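## Task

Take the white jar out of the crowded tray and lift it. Every other jar must stay in the tray, and the tray must remain lying flat on the table. At the end, the only loose items the grippers may hold or press are that jar and the tray. The jar must be held firmly and motionless in the air, free of contact with anything else. Its base must sit clearly more than one jar height above the tops of the remaining jars. The fingertips must squeeze it hard, well below its lid.

## Robot and tools

Robot: two xArm6 arms with parallel grippers, named left_arm and right_arm. These are names only and say nothing about image sides. left_arm is on the +y side. Bases: left_arm at (-0.048, +0.211, +0.365) m, right_arm at (+0.044, -0.237, +0.365) m, both tilted. Mounting plates and the metal frame behind the arms count as fixed obstacles.

Scene frame: origin on the table top midway between the arms, +z up, +x out over the table. Every state line reports each gripper's end_effector_position (m), end_effector_quat_wxyz and velocities (m/s, rad/s) in this frame. The reported hand position can be off, more so at long reach.

Gripper axes: the fingers point along the gripper's +z and close along its y. end_effector_position is the pinch point between closed pads, about 2 cm short of the tips. Closing pushes the tips about 10 mm further along +z. To grip a jar low, put the pinch point well below the lid.

The 14-number row is used by both motion tools. It always holds 14 numbers, even if one arm stays still. Numbers 1-7 are left_arm: dx, dy, dz, rx, ry, rz, opening. Numbers 8-14 are the same seven for right_arm. Each value lies in [-1, 1].
- dx, dy, dz are an offset, not a pose, in the gripper's own axes. They are measured from the gripper's pose at the start of the action. 1.0 equals 0.6 m.
- rx, ry, rz form one rotation vector offset in the gripper's axes. 1.0 equals 180 degrees.
- opening is absolute, not an offset. +1 is fully open (0.084 m) and -1 is closed.

execute_actions(actions): a list of actions. Each action is a table of up to 15 rows, and each row runs for one control step of 1/30 s. A table with fewer rows repeats its last row until 15 steps have passed. Every row is an offset from the pose at the action's start, not from the previous row. For the first action in a call, the start is the last pose reported in this scene. An empty list only returns state and images. Per step, the command is clipped to within 70 mm and 16 degrees of the measured pose. A far target therefore needs several actions, and the arm stops at its last clipped pose. When position and orientation conflict, position wins. Results list positions at some steps. HELD with an arm label means part of that arm's row was held back.

move(target, speed, blocking): target is one 14-number row as above. Its offsets count from the pose in the last result that showed one. Each gripper follows a straight path there, and both paths finish together within 0.5 to 10 s. If a path would take longer, it stops short at 10 s. speed is the top path speed in m/s, 0.002 to 0.5, default 0.25. Turning is capped at twice that in rad/s. Openings are sent when the move starts. Paths do not avoid obstacles or the other arm, and a gripper may lag, stray or overshoot its speed, especially near full reach. With blocking=false you get a result after 0.5 s. Until a result shows the move has ended, use wait or stop before sending more rows or moves. The result adds a move: line with the ending: done, off_target, moving, held or fault. If it names one arm, the other arm finished. held means a check blocked the final step. It also shows limits: paced means the sent pose was clipped. held means some steps were blocked, and afterwards the arm may move much faster than speed. Distances to the targets are reported too.

wait(seconds): 0 to 10 s. Arms keep their last command and a running move continues. It returns early if the move ends.

stop(): brakes a running move. This needs room, more when fast, and the fingers keep moving.

zoom_image(camera, region): camera is cam_head_left, cam_head_right, cam_high or cam_low. Each image is 672x504. region is [x0, y0, x1, y1] in pixels from the top-left, at most 504x504.

read_manual(section): licence texts only.

finished_scene(scene): give the current scene's number. It ends the scene permanently, and the result reports success and the next task. The goal must already hold and stay true.

Other result lines: Hand target lines show where the controller is driving each gripper. A pose unreachable line means a clearance check changed or blocked that arm's command. A too close line is a proximity warning, and it treats each plate and its half of the frame as part of that arm. grip_measured is the actual finger opening on the opening scale.

Gripping: to hold, keep commanding an opening clearly below grip_measured. A larger gap squeezes harder, up to about 24 N per pad for items up to about 6 cm wide. Closing fast can press harder and may spring the fingers open. Sending grip_measured back still presses lightly, and a wide item may slip.

Arm that should stay still: in a reply's first call, send the offset back to its wanted pose. In later calls send zeros with the opening it should keep.

Avoid:
- Fast contact and targets far past a contact point, since both press harder.
- Knocking jars out of the tray, tipping or lifting the tray, and anything falling off the table, which fails the task.
- The arms colliding or pressing on each other.
- Joint loads above their limits (waist and shoulder 46, elbow and forearm roll 27.6, wrist joints 18.4 N m). Exceeding one gives a torque fault: the arm backs off and freezes for 10 s.
- Long heavy holds. MOTOR HOT appears from 65 °C, and at 80 °C the arm brakes.

Brief external tugs on held items or pushes on loose ones can happen. Smooth, quick, low-effort motion is preferred.

Each tool is called after "Call:" by a JSON object that holds its "fn" and its "kwargs".

## Session

Call:
{"fn": "execute_actions", "kwargs": {"actions": []}}

Scene clock: 0.00 s.
left_arm: end_effector_position=(+0.6722, +0.5549, +0.2310) grip_measured=+1.00 end_effector_quat_wxyz=(+0.317, +0.670, +0.440, +0.507) end_effector_velocity=(-0.000, -0.001, -0.001) end_effector_angular_velocity=(-0.001, +0.001, -0.001) | right_arm: end_effector_position=(+0.4940, -0.5505, +0.3957) grip_measured=+1.00 end_effector_quat_wxyz=(+0.039, +0.935, -0.209, -0.285) end_effector_velocity=(+0.000, +0.000, +0.000) end_effector_angular_velocity=(+0.001, -0.000, +0.001)
Joint positions: left_arm=[ 0.495 -0.207 -0.995 -2.582  0.927  2.125  0.084] | right_arm=[ 0.314 -0.539 -1.133 -0.695  1.825 -5.529  0.084]
Joint velocities: left_arm=[-0.001  0.001  0.001 -0.001  0.     0.001 -0.   ] | right_arm=[ 0.     0.    -0.     0.    -0.    -0.001  0.   ]
Hand target (left_arm): +0.672, +0.555, +0.231; +0.317, +0.670, +0.440, +0.507
Hand target (right_arm): +0.494, -0.550, +0.396; +0.039, +0.935, -0.209, -0.285

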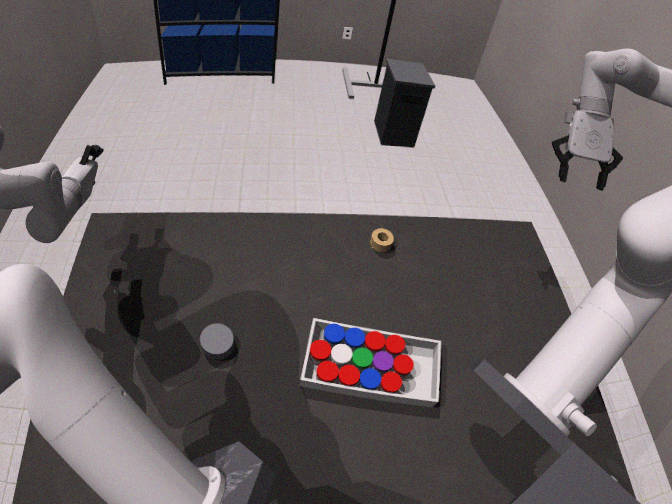

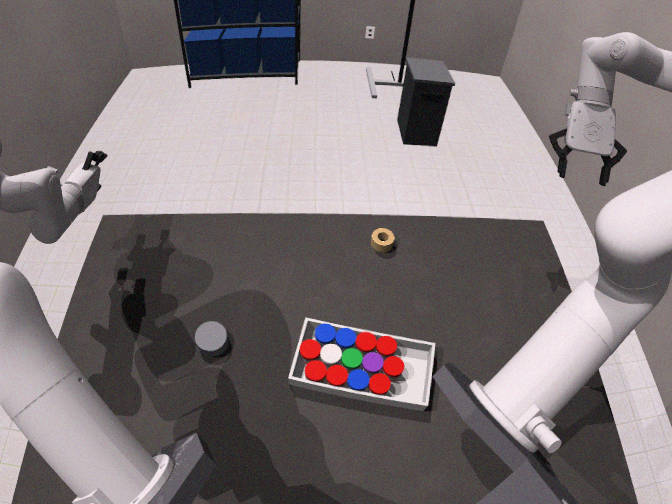

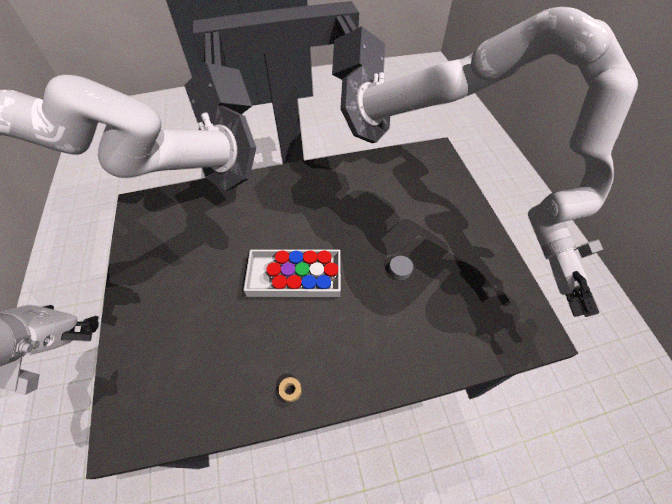

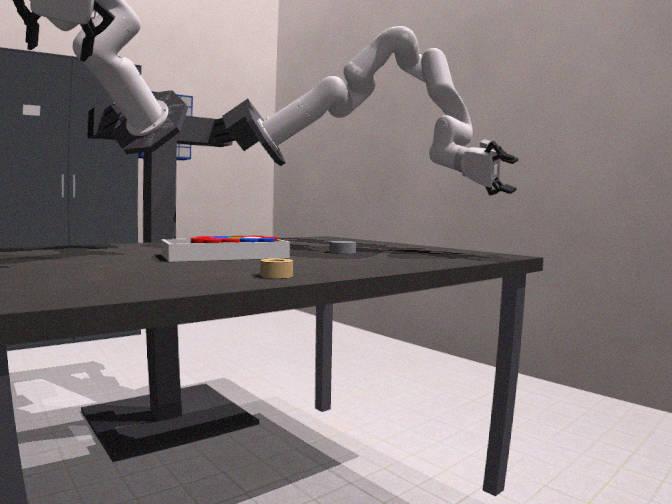

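Call:
{"fn": "zoom_image", "kwargs": {"camera": "cam_head_left", "region": [280,300,460,420]}}

Call:
{"fn": "zoom_image", "kwargs": {"camera": "cam_low", "region": [140,210,320,290]}}

Call:
{"fn": "zoom_image", "kwargs": {"camera": "cam_high", "region": [230,230,360,310]}}

Region (280, 300, 460, 420) of cam_head_left's 672x504 image, scaled by 2.800, with more detail than that image has.

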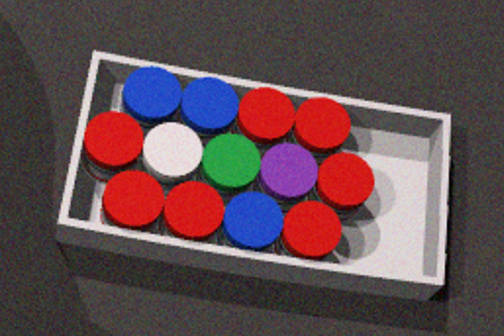

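Region (140, 210, 320, 290) of cam_low's 672x504 image, scaled by 2.800, with more detail than that image has.

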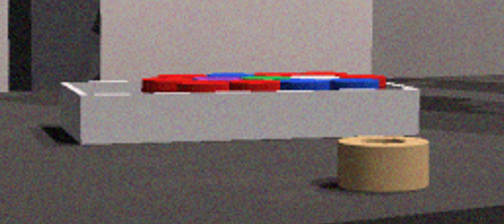

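Region (230, 230, 360, 310) of cam_high's 672x504 image, scaled by 3.877, with more detail than that image has; it fills the top 310 rows of this view, and the rest is white.

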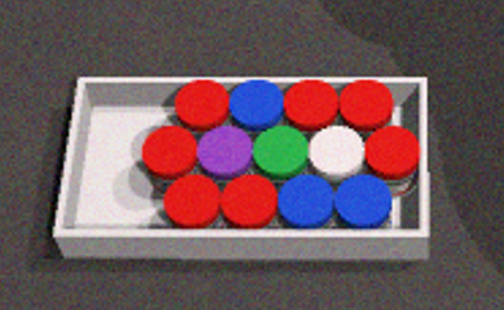

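Call:
{"fn": "move", "kwargs": {"target": [0,0,0,0,0,0,1,-0.337,-0.737,0.531,0.17,0.104,0.411,0.5], "speed": 0.3}}

Scene clock: 16.10 s.
left_arm: end_effector_position=(+0.6722, +0.5549, +0.2310) grip_measured=+1.00 end_effector_quat_wxyz=(+0.317, +0.670, +0.440, +0.507) end_effector_velocity=(-0.001, +0.000, -0.001) end_effector_angular_velocity=(-0.002, +0.002, +0.001) | right_arm: end_effector_position=(+0.3294, -0.0478, +0.1524) grip_measured=+0.49 end_effector_quat_wxyz=(+0.002, -0.632, +0.775, +0.004) end_effector_velocity=(-0.001, +0.002, -0.001) end_effector_angular_velocity=(-0.005, -0.002, +0.000)
Joint positions: left_arm=[ 0.495 -0.207 -0.995 -2.582  0.927  2.125  0.084] | right_arm=[ 0.669  0.754 -0.825 -1.592  0.978 -2.38   0.065]
Joint velocities: left_arm=[ 0.001  0.001  0.001 -0.001 -0.    -0.001  0.   ] | right_arm=[ 0.003  0.013 -0.008  0.001  0.006  0.005  0.   ]
Hand target (left_arm): +0.672, +0.555, +0.231; +0.317, +0.670, +0.440, +0.507
Hand target (right_arm): +0.329, -0.048, +0.152; +0.002, -0.633, +0.774, +0.003
Off the commanded pose (left_arm): 0.000 m, 0 deg.
Off the commanded pose (right_arm): 0.004 m, 0 deg.
move: off_target (right_arm)

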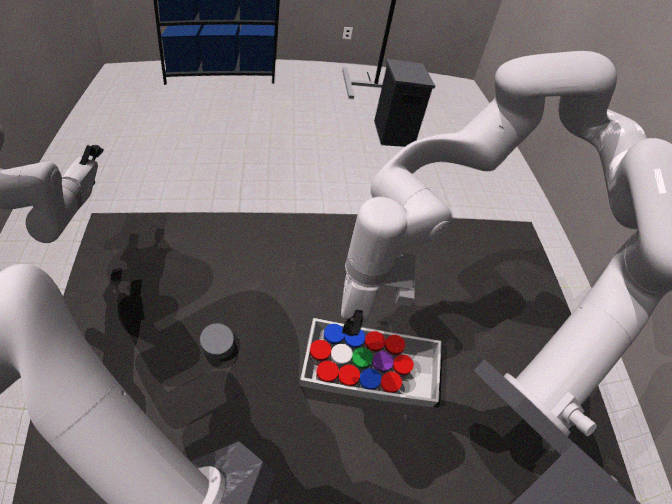

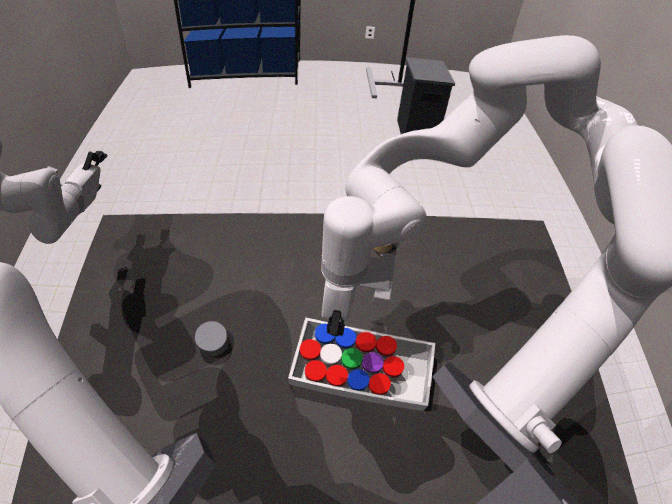

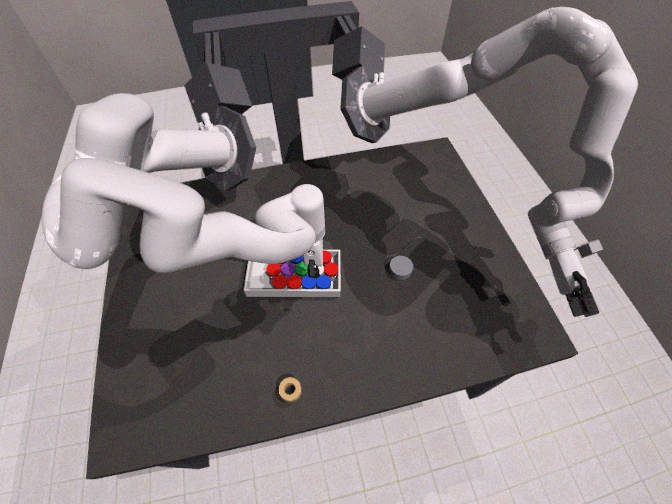

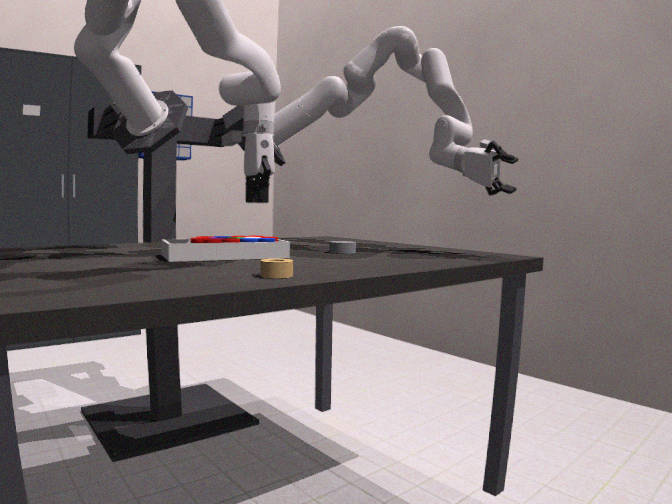

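Call:
{"fn": "move", "kwargs": {"target": [0,0,0,0,0,0,1,0,0.04,0.118,0,0,0,0.5]}}

Call:
{"fn": "zoom_image", "kwargs": {"camera": "cam_head_left", "region": [280,300,460,420]}}

Call:
{"fn": "zoom_image", "kwargs": {"camera": "cam_low", "region": [140,180,320,290]}}

Call:
{"fn": "zoom_image", "kwargs": {"camera": "cam_high", "region": [230,230,360,310]}}

Scene clock: 22.33 s.
left_arm: end_effector_position=(+0.6722, +0.5549, +0.2310) grip_measured=+1.00 end_effector_quat_wxyz=(+0.317, +0.670, +0.440, +0.507) end_effector_velocity=(+0.001, -0.000, +0.000) end_effector_angular_velocity=(-0.001, -0.001, -0.000) | right_arm: end_effector_position=(+0.3059, -0.0426, +0.0819) grip_measured=+0.49 end_effector_quat_wxyz=(+0.002, -0.632, +0.775, +0.004) end_effector_velocity=(-0.002, -0.000, -0.002) end_effector_angular_velocity=(-0.001, +0.002, +0.001)
Joint positions: left_arm=[ 0.495 -0.207 -0.995 -2.582  0.927  2.125  0.084] | right_arm=[ 0.52   0.941 -0.926 -1.797  0.984 -2.278  0.065]
Joint velocities: left_arm=[-0.001  0.    -0.001 -0.     0.    -0.     0.   ] | right_arm=[-0.005  0.006 -0.003 -0.005  0.001  0.002 -0.   ]
Hand target (left_arm): +0.672, +0.555, +0.231; +0.317, +0.670, +0.440, +0.507
Hand target (right_arm): +0.306, -0.043, +0.082; +0.002, -0.632, +0.775, +0.004
Off the commanded pose (left_arm): 0.000 m, 0 deg.
Off the commanded pose (right_arm): 0.000 m, 0 deg.
move: done

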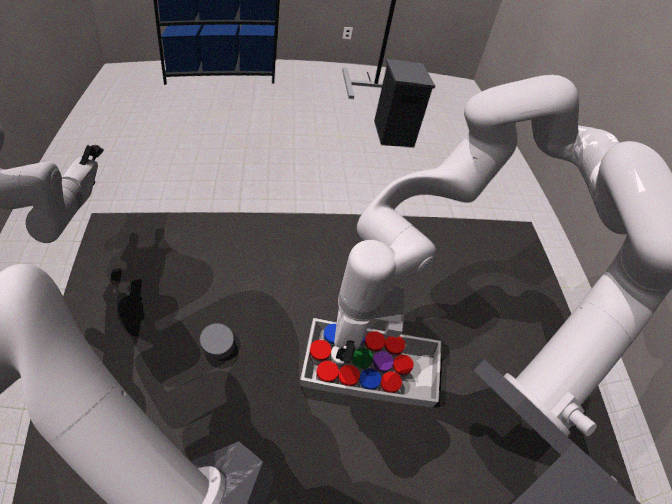

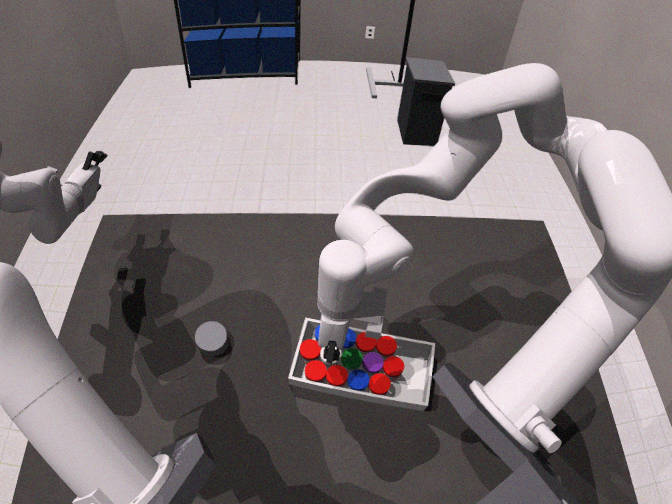

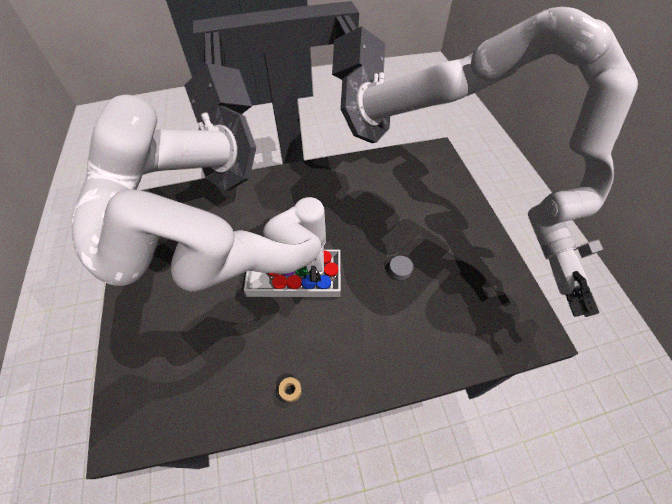

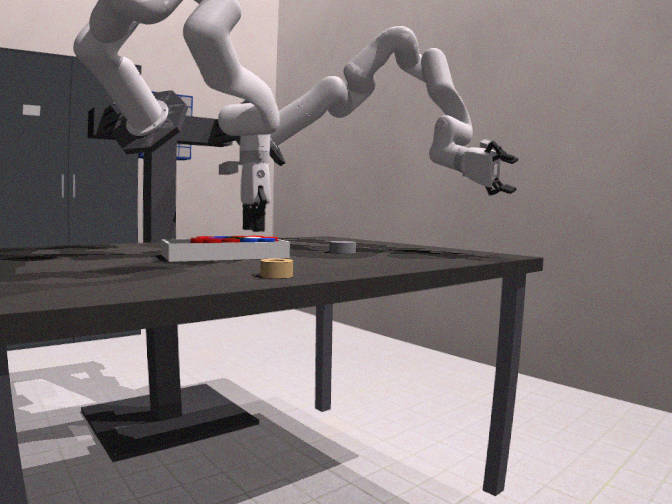

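Region (280, 300, 460, 420) of cam_head_left's 672x504 image, scaled by 2.800, with more detail than that image has.

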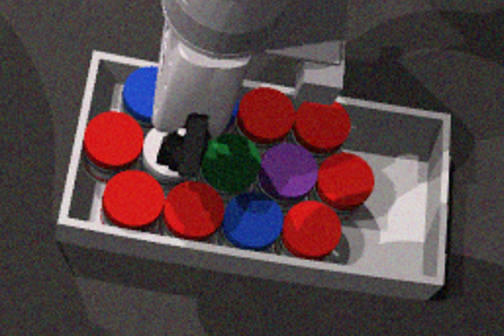

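Region (140, 180, 320, 290) of cam_low's 672x504 image, scaled by 2.800, with more detail than that image has.

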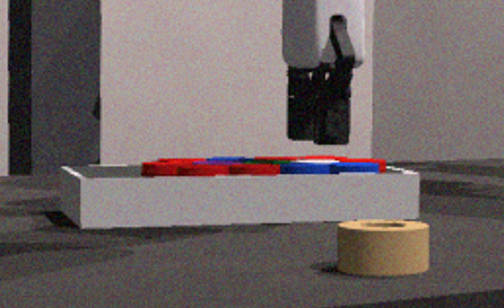

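Region (230, 230, 360, 310) of cam_high's 672x504 image, scaled by 3.877, with more detail than that image has; it fills the top 310 rows of this view, and the rest is white.

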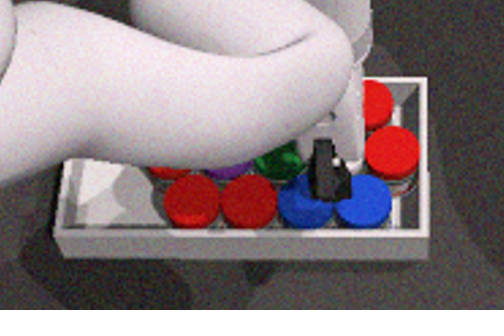

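Call:
{"fn": "move", "kwargs": {"target": [0,0,0,0,0,0,1,0.032,0.025,0.017,0,0,0,0.55], "speed": 0.06}}

Call:
{"fn": "move", "kwargs": {"target": [0,0,0,0,0,0,1,0,0,0.015,0,0,0,0.55], "speed": 0.01}}

Call:
{"fn": "zoom_image", "kwargs": {"camera": "cam_head_left", "region": [280,300,460,420]}}

Call:
{"fn": "zoom_image", "kwargs": {"camera": "cam_low", "region": [140,180,320,290]}}

Scene clock: 27.97 s.
left_arm: end_effector_position=(+0.6722, +0.5549, +0.2310) grip_measured=+1.00 end_effector_quat_wxyz=(+0.317, +0.670, +0.440, +0.507) end_effector_velocity=(+0.000, -0.001, -0.000) end_effector_angular_velocity=(-0.001, -0.000, -0.001) | right_arm: end_effector_position=(+0.2877, -0.0582, +0.0717) grip_measured=+0.54 end_effector_quat_wxyz=(+0.002, -0.632, +0.775, +0.004) end_effector_velocity=(-0.001, -0.001, -0.001) end_effector_angular_velocity=(+0.000, -0.002, -0.002)
Joint positions: left_arm=[ 0.495 -0.207 -0.995 -2.582  0.927  2.125  0.084] | right_arm=[ 0.479  0.946 -0.88  -1.871  0.999 -2.22   0.067]
Joint velocities: left_arm=[-0.001  0.001  0.    -0.     0.001  0.001  0.   ] | right_arm=[-0.003  0.     0.003 -0.007  0.002  0.005  0.   ]
Hand target (left_arm): +0.672, +0.555, +0.231; +0.317, +0.670, +0.440, +0.507
Hand target (right_arm): +0.287, -0.058, +0.072; +0.002, -0.632, +0.775, +0.004
Off the commanded pose (left_arm): 0.000 m, 0 deg.
Off the commanded pose (right_arm): 0.000 m, 0 deg.
move: done

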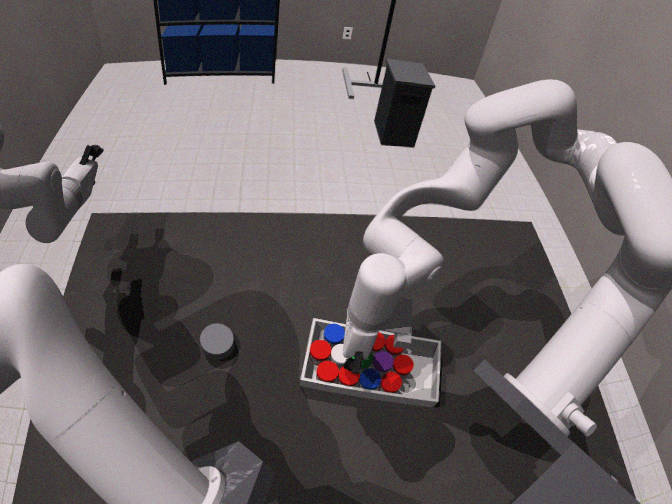

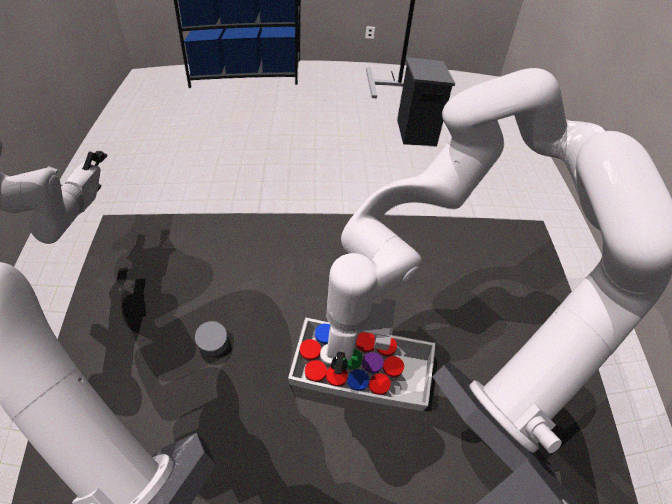

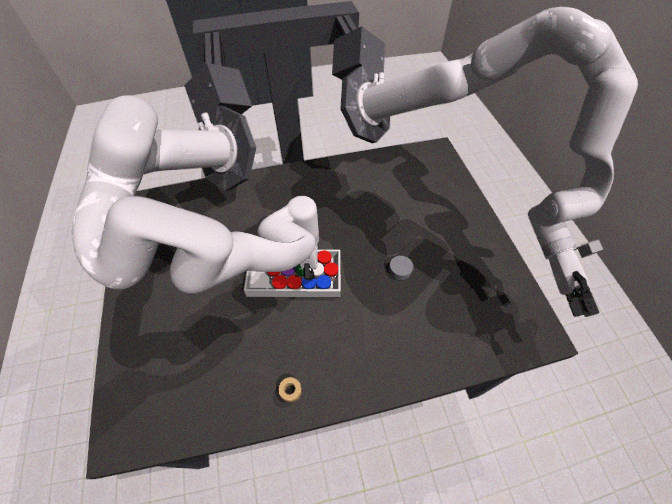

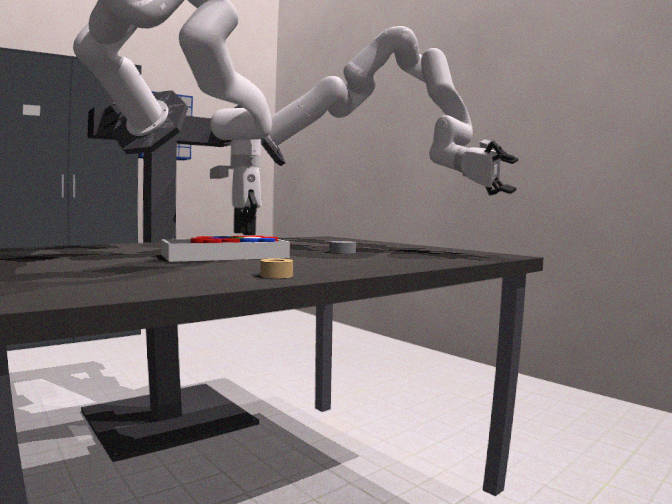

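Scene clock: 29.10 s.
left_arm: end_effector_position=(+0.6722, +0.5549, +0.2310) grip_measured=+1.00 end_effector_quat_wxyz=(+0.317, +0.670, +0.440, +0.507) end_effector_velocity=(-0.000, -0.000, -0.001) end_effector_angular_velocity=(-0.000, +0.001, -0.000) | right_arm: end_effector_position=(+0.2876, -0.0581, +0.0633) grip_measured=+0.55 end_effector_quat_wxyz=(+0.003, -0.633, +0.775, +0.004) end_effector_velocity=(+0.000, +0.000, -0.001) end_effector_angular_velocity=(+0.001, -0.000, +0.001)
Joint positions: left_arm=[ 0.495 -0.207 -0.995 -2.582  0.927  2.125  0.084] | right_arm=[ 0.457  0.964 -0.897 -1.893  1.001 -2.219  0.067]
Joint velocities: left_arm=[ 0.     0.     0.001 -0.    -0.     0.     0.   ] | right_arm=[-0.002  0.002 -0.002 -0.003 -0.001 -0.001  0.   ]
Hand target (left_arm): +0.672, +0.555, +0.231; +0.317, +0.670, +0.440, +0.507
Hand target (right_arm): +0.288, -0.058, +0.063; +0.002, -0.632, +0.775, +0.003
Off the commanded pose (left_arm): 0.000 m, 0 deg.
Off the commanded pose (right_arm): 0.001 m, 0 deg.
move: done

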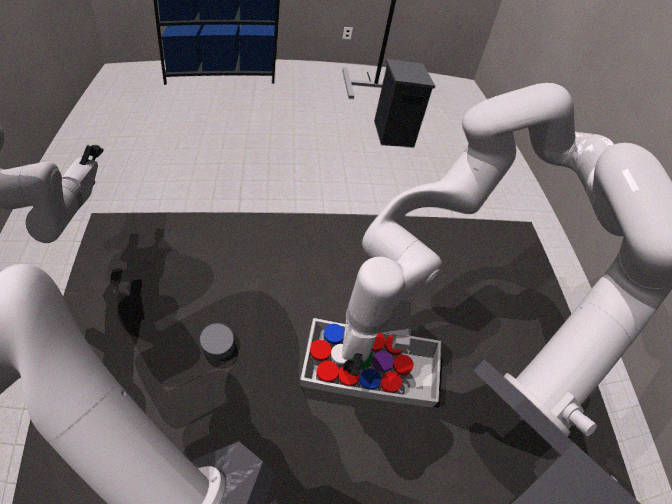

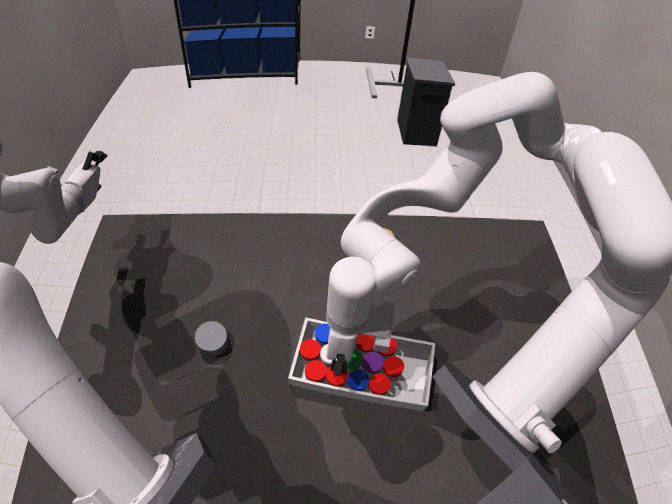

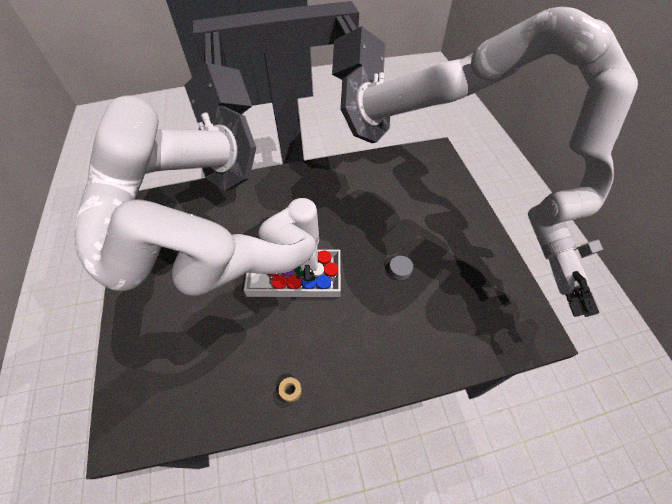

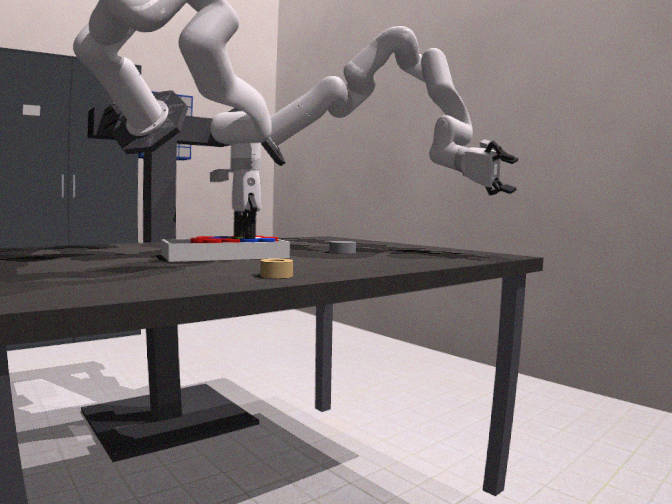

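Region (280, 300, 460, 420) of cam_head_left's 672x504 image, scaled by 2.800, with more detail than that image has.

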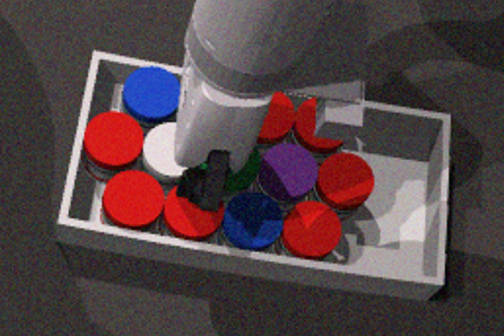

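Region (140, 180, 320, 290) of cam_low's 672x504 image, scaled by 2.800, with more detail than that image has.

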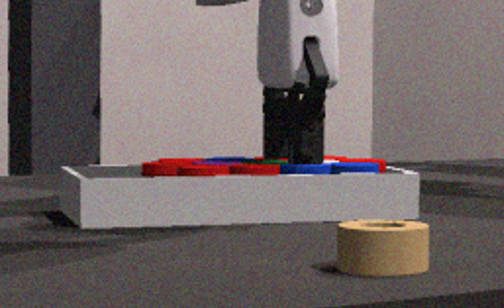

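Just about touching. Press lightly and drag.

Call:
{"fn": "execute_actions", "kwargs": {"actions": [[[0,0,0,0,0,0,1,0,0,0.005,0,0,0,0.55]],[[0,0,0,0,0,0,1,0.01,0,0.004,0,0,0,0.55]],[[0,0,0,0,0,0,1,0.01,0,0.004,0,0,0,0.55]]]}}

Call:
{"fn": "zoom_image", "kwargs": {"camera": "cam_head_left", "region": [280,300,460,420]}}

Scene clock: 33.97 s.
left_arm: end_effector_position=(+0.6722, +0.5549, +0.2310) grip_measured=+1.00 end_effector_quat_wxyz=(+0.317, +0.670, +0.440, +0.507) end_effector_velocity=(+0.000, -0.001, +0.000) end_effector_angular_velocity=(-0.000, -0.001, -0.002) | right_arm: end_effector_position=(+0.2867, -0.0606, +0.0621) grip_measured=+0.56 end_effector_quat_wxyz=(-0.013, +0.637, -0.771, -0.009) end_effector_velocity=(-0.000, -0.001, +0.000) end_effector_angular_velocity=(-0.001, +0.001, -0.001)
Joint positions: left_arm=[ 0.495 -0.207 -0.995 -2.582  0.927  2.125  0.084] | right_arm=[ 0.44   0.953 -0.878 -1.939  0.994 -2.21   0.067]
Joint velocities: left_arm=[-0.001 -0.     0.     0.002  0.    -0.001  0.   ] | right_arm=[-0.    -0.002  0.003  0.     0.001  0.002 -0.   ]
Hand target (left_arm): +0.672, +0.555, +0.231; +0.317, +0.670, +0.440, +0.507
Hand target (right_arm): +0.286, -0.065, +0.059; +0.008, -0.635, +0.772, +0.006
Off the commanded pose (left_arm): 0.000 m, 0 deg.
Off the commanded pose (right_arm): 0.005 m, 1 deg.
Step readings (end_effector_position; steps 1 to 15: 1st action; 16 to 30: 2nd action; 31 to 45: 3rd action):
0: left_arm (+0.6722, +0.5549, +0.2310) | right_arm (+0.2877, -0.0582, +0.0627)
1: left_arm (+0.6722, +0.5549, +0.2310) | right_arm (+0.2877, -0.0582, +0.0627)
2: left_arm (+0.6722, +0.5549, +0.2310) | right_arm (+0.2877, -0.0581, +0.0625)
4: left_arm (+0.6722, +0.5549, +0.2310) | right_arm (+0.2876, -0.0579, +0.0622)
8: left_arm (+0.6722, +0.5549, +0.2310) | right_arm (+0.2876, -0.0578, +0.0619)
15: left_arm (+0.6722, +0.5549, +0.2310) | right_arm (+0.2876, -0.0574, +0.0618)
16: left_arm (+0.6722, +0.5549, +0.2310) | right_arm (+0.2876, -0.0573, +0.0618)
17: left_arm (+0.6722, +0.5549, +0.2310) | right_arm (+0.2875, -0.0577, +0.0617)
19: left_arm (+0.6722, +0.5549, +0.2310) | right_arm (+0.2875, -0.0584, +0.0617)
23: left_arm (+0.6722, +0.5549, +0.2310) | right_arm (+0.2875, -0.0589, +0.0617)
30: left_arm (+0.6722, +0.5549, +0.2310) | right_arm (+0.2874, -0.0592, +0.0618)
31: left_arm (+0.6722, +0.5549, +0.2310) | right_arm (+0.2874, -0.0592, +0.0618)
32: left_arm (+0.6722, +0.5549, +0.2310) | right_arm (+0.2873, -0.0594, +0.0619)
34: left_arm (+0.6722, +0.5549, +0.2310) | right_arm (+0.2872, -0.0599, +0.0619)
38: left_arm (+0.6722, +0.5549, +0.2310) | right_arm (+0.2871, -0.0602, +0.0620)
45: end_effector_position above

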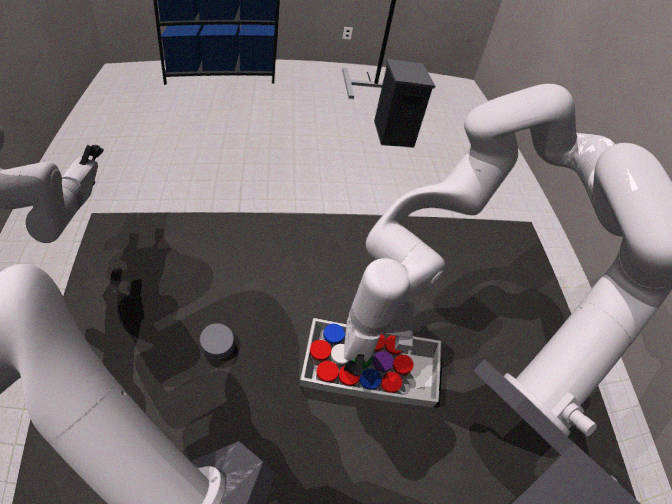

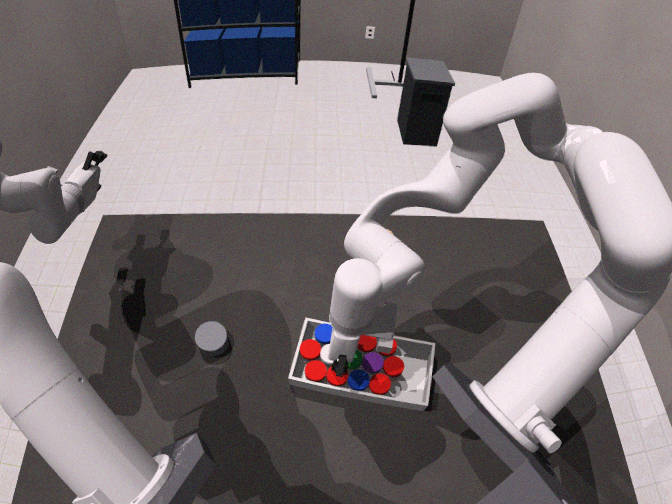

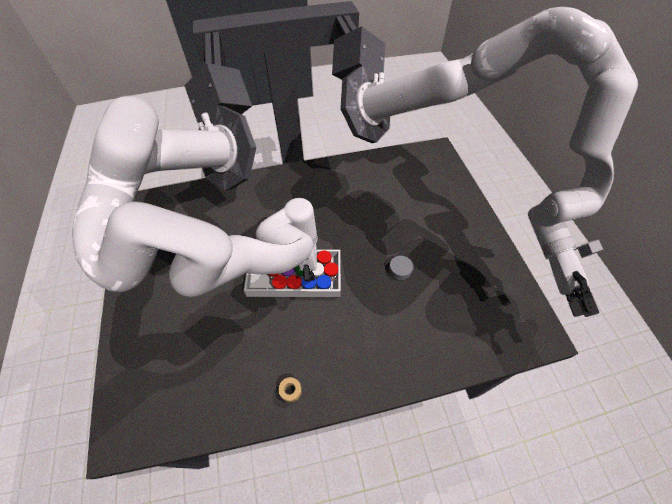

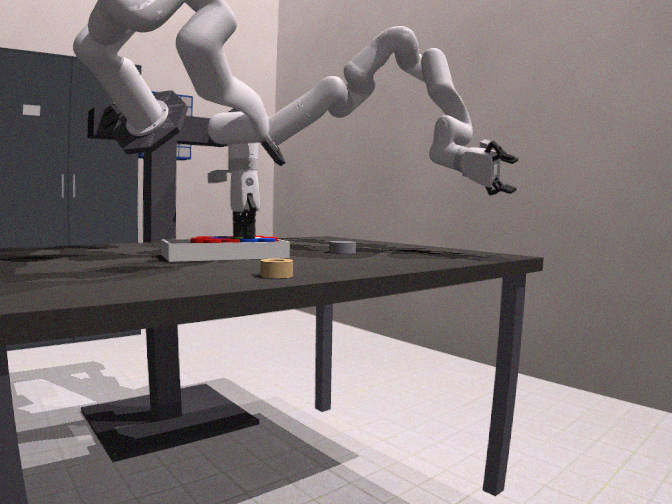

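Region (280, 300, 460, 420) of cam_head_left's 672x504 image, scaled by 2.800, with more detail than that image has.

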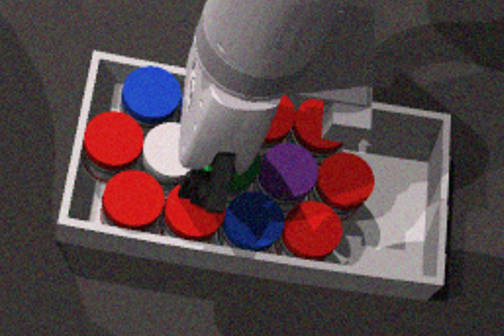

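Call:
{"fn": "move", "kwargs": {"target": [0,0,0,0,0,0,1,0.025,0,0,0,0.01,0.003,0.55], "speed": 0.015}}

Call:
{"fn": "zoom_image", "kwargs": {"camera": "cam_head_left", "region": [280,300,460,420]}}

Scene clock: 39.50 s.
left_arm: end_effector_position=(+0.6722, +0.5549, +0.2310) grip_measured=+1.00 end_effector_quat_wxyz=(+0.317, +0.670, +0.440, +0.507) end_effector_velocity=(-0.000, -0.001, -0.000) end_effector_angular_velocity=(-0.001, +0.001, -0.001) | right_arm: end_effector_position=(+0.2837, -0.0740, +0.0623) grip_measured=+0.55 end_effector_quat_wxyz=(+0.001, -0.634, +0.773, +0.001) end_effector_velocity=(+0.001, -0.000, +0.000) end_effector_angular_velocity=(-0.000, +0.000, -0.003)
Joint positions: left_arm=[ 0.495 -0.207 -0.995 -2.582  0.927  2.125  0.084] | right_arm=[ 0.431  0.934 -0.852 -1.925  1.013 -2.209  0.067]
Joint velocities: left_arm=[-0.001  0.001  0.001 -0.    -0.     0.     0.   ] | right_arm=[-0.    -0.002 -0.     0.001 -0.     0.001 -0.   ]
Hand target (left_arm): +0.672, +0.555, +0.231; +0.317, +0.670, +0.440, +0.507
Hand target (right_arm): +0.284, -0.075, +0.062; +0.000, -0.633, +0.774, -0.001
Off the commanded pose (left_arm): 0.000 m, 0 deg.
Off the commanded pose (right_arm): 0.001 m, 0 deg.
move: done

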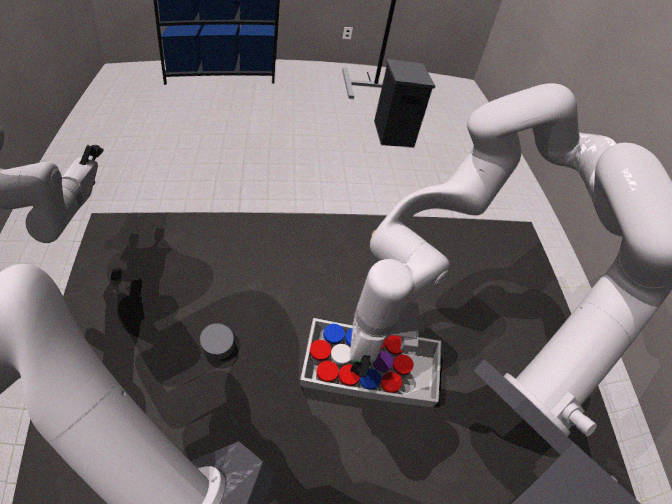

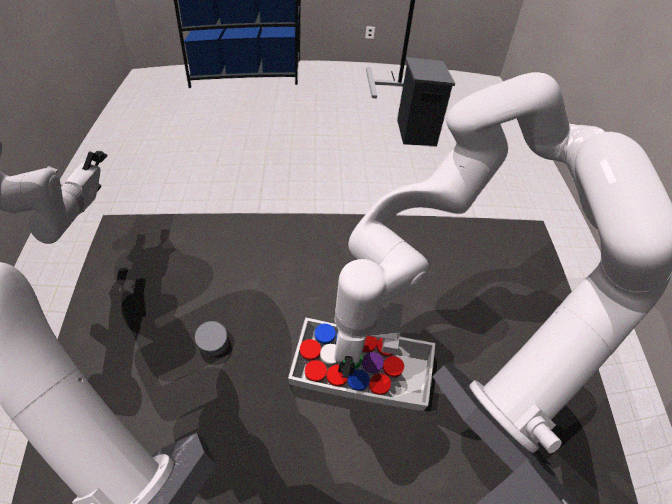

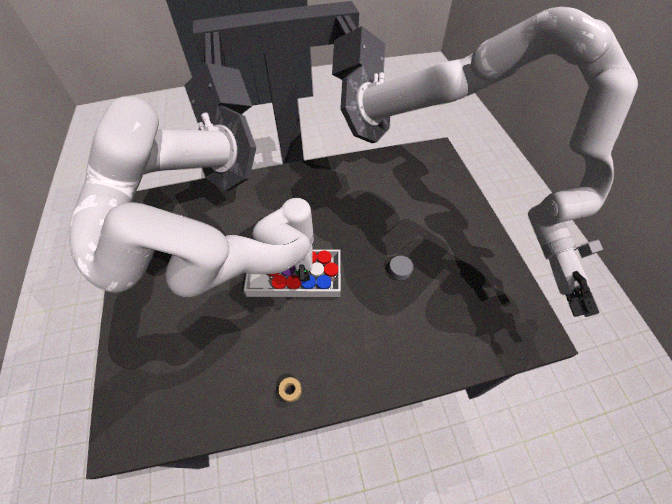

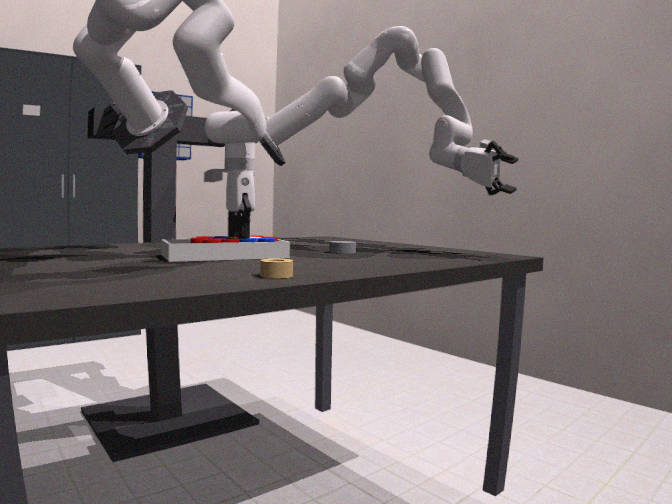

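Region (280, 300, 460, 420) of cam_head_left's 672x504 image, scaled by 2.800, with more detail than that image has.

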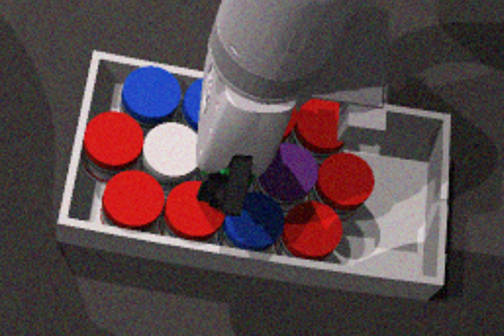

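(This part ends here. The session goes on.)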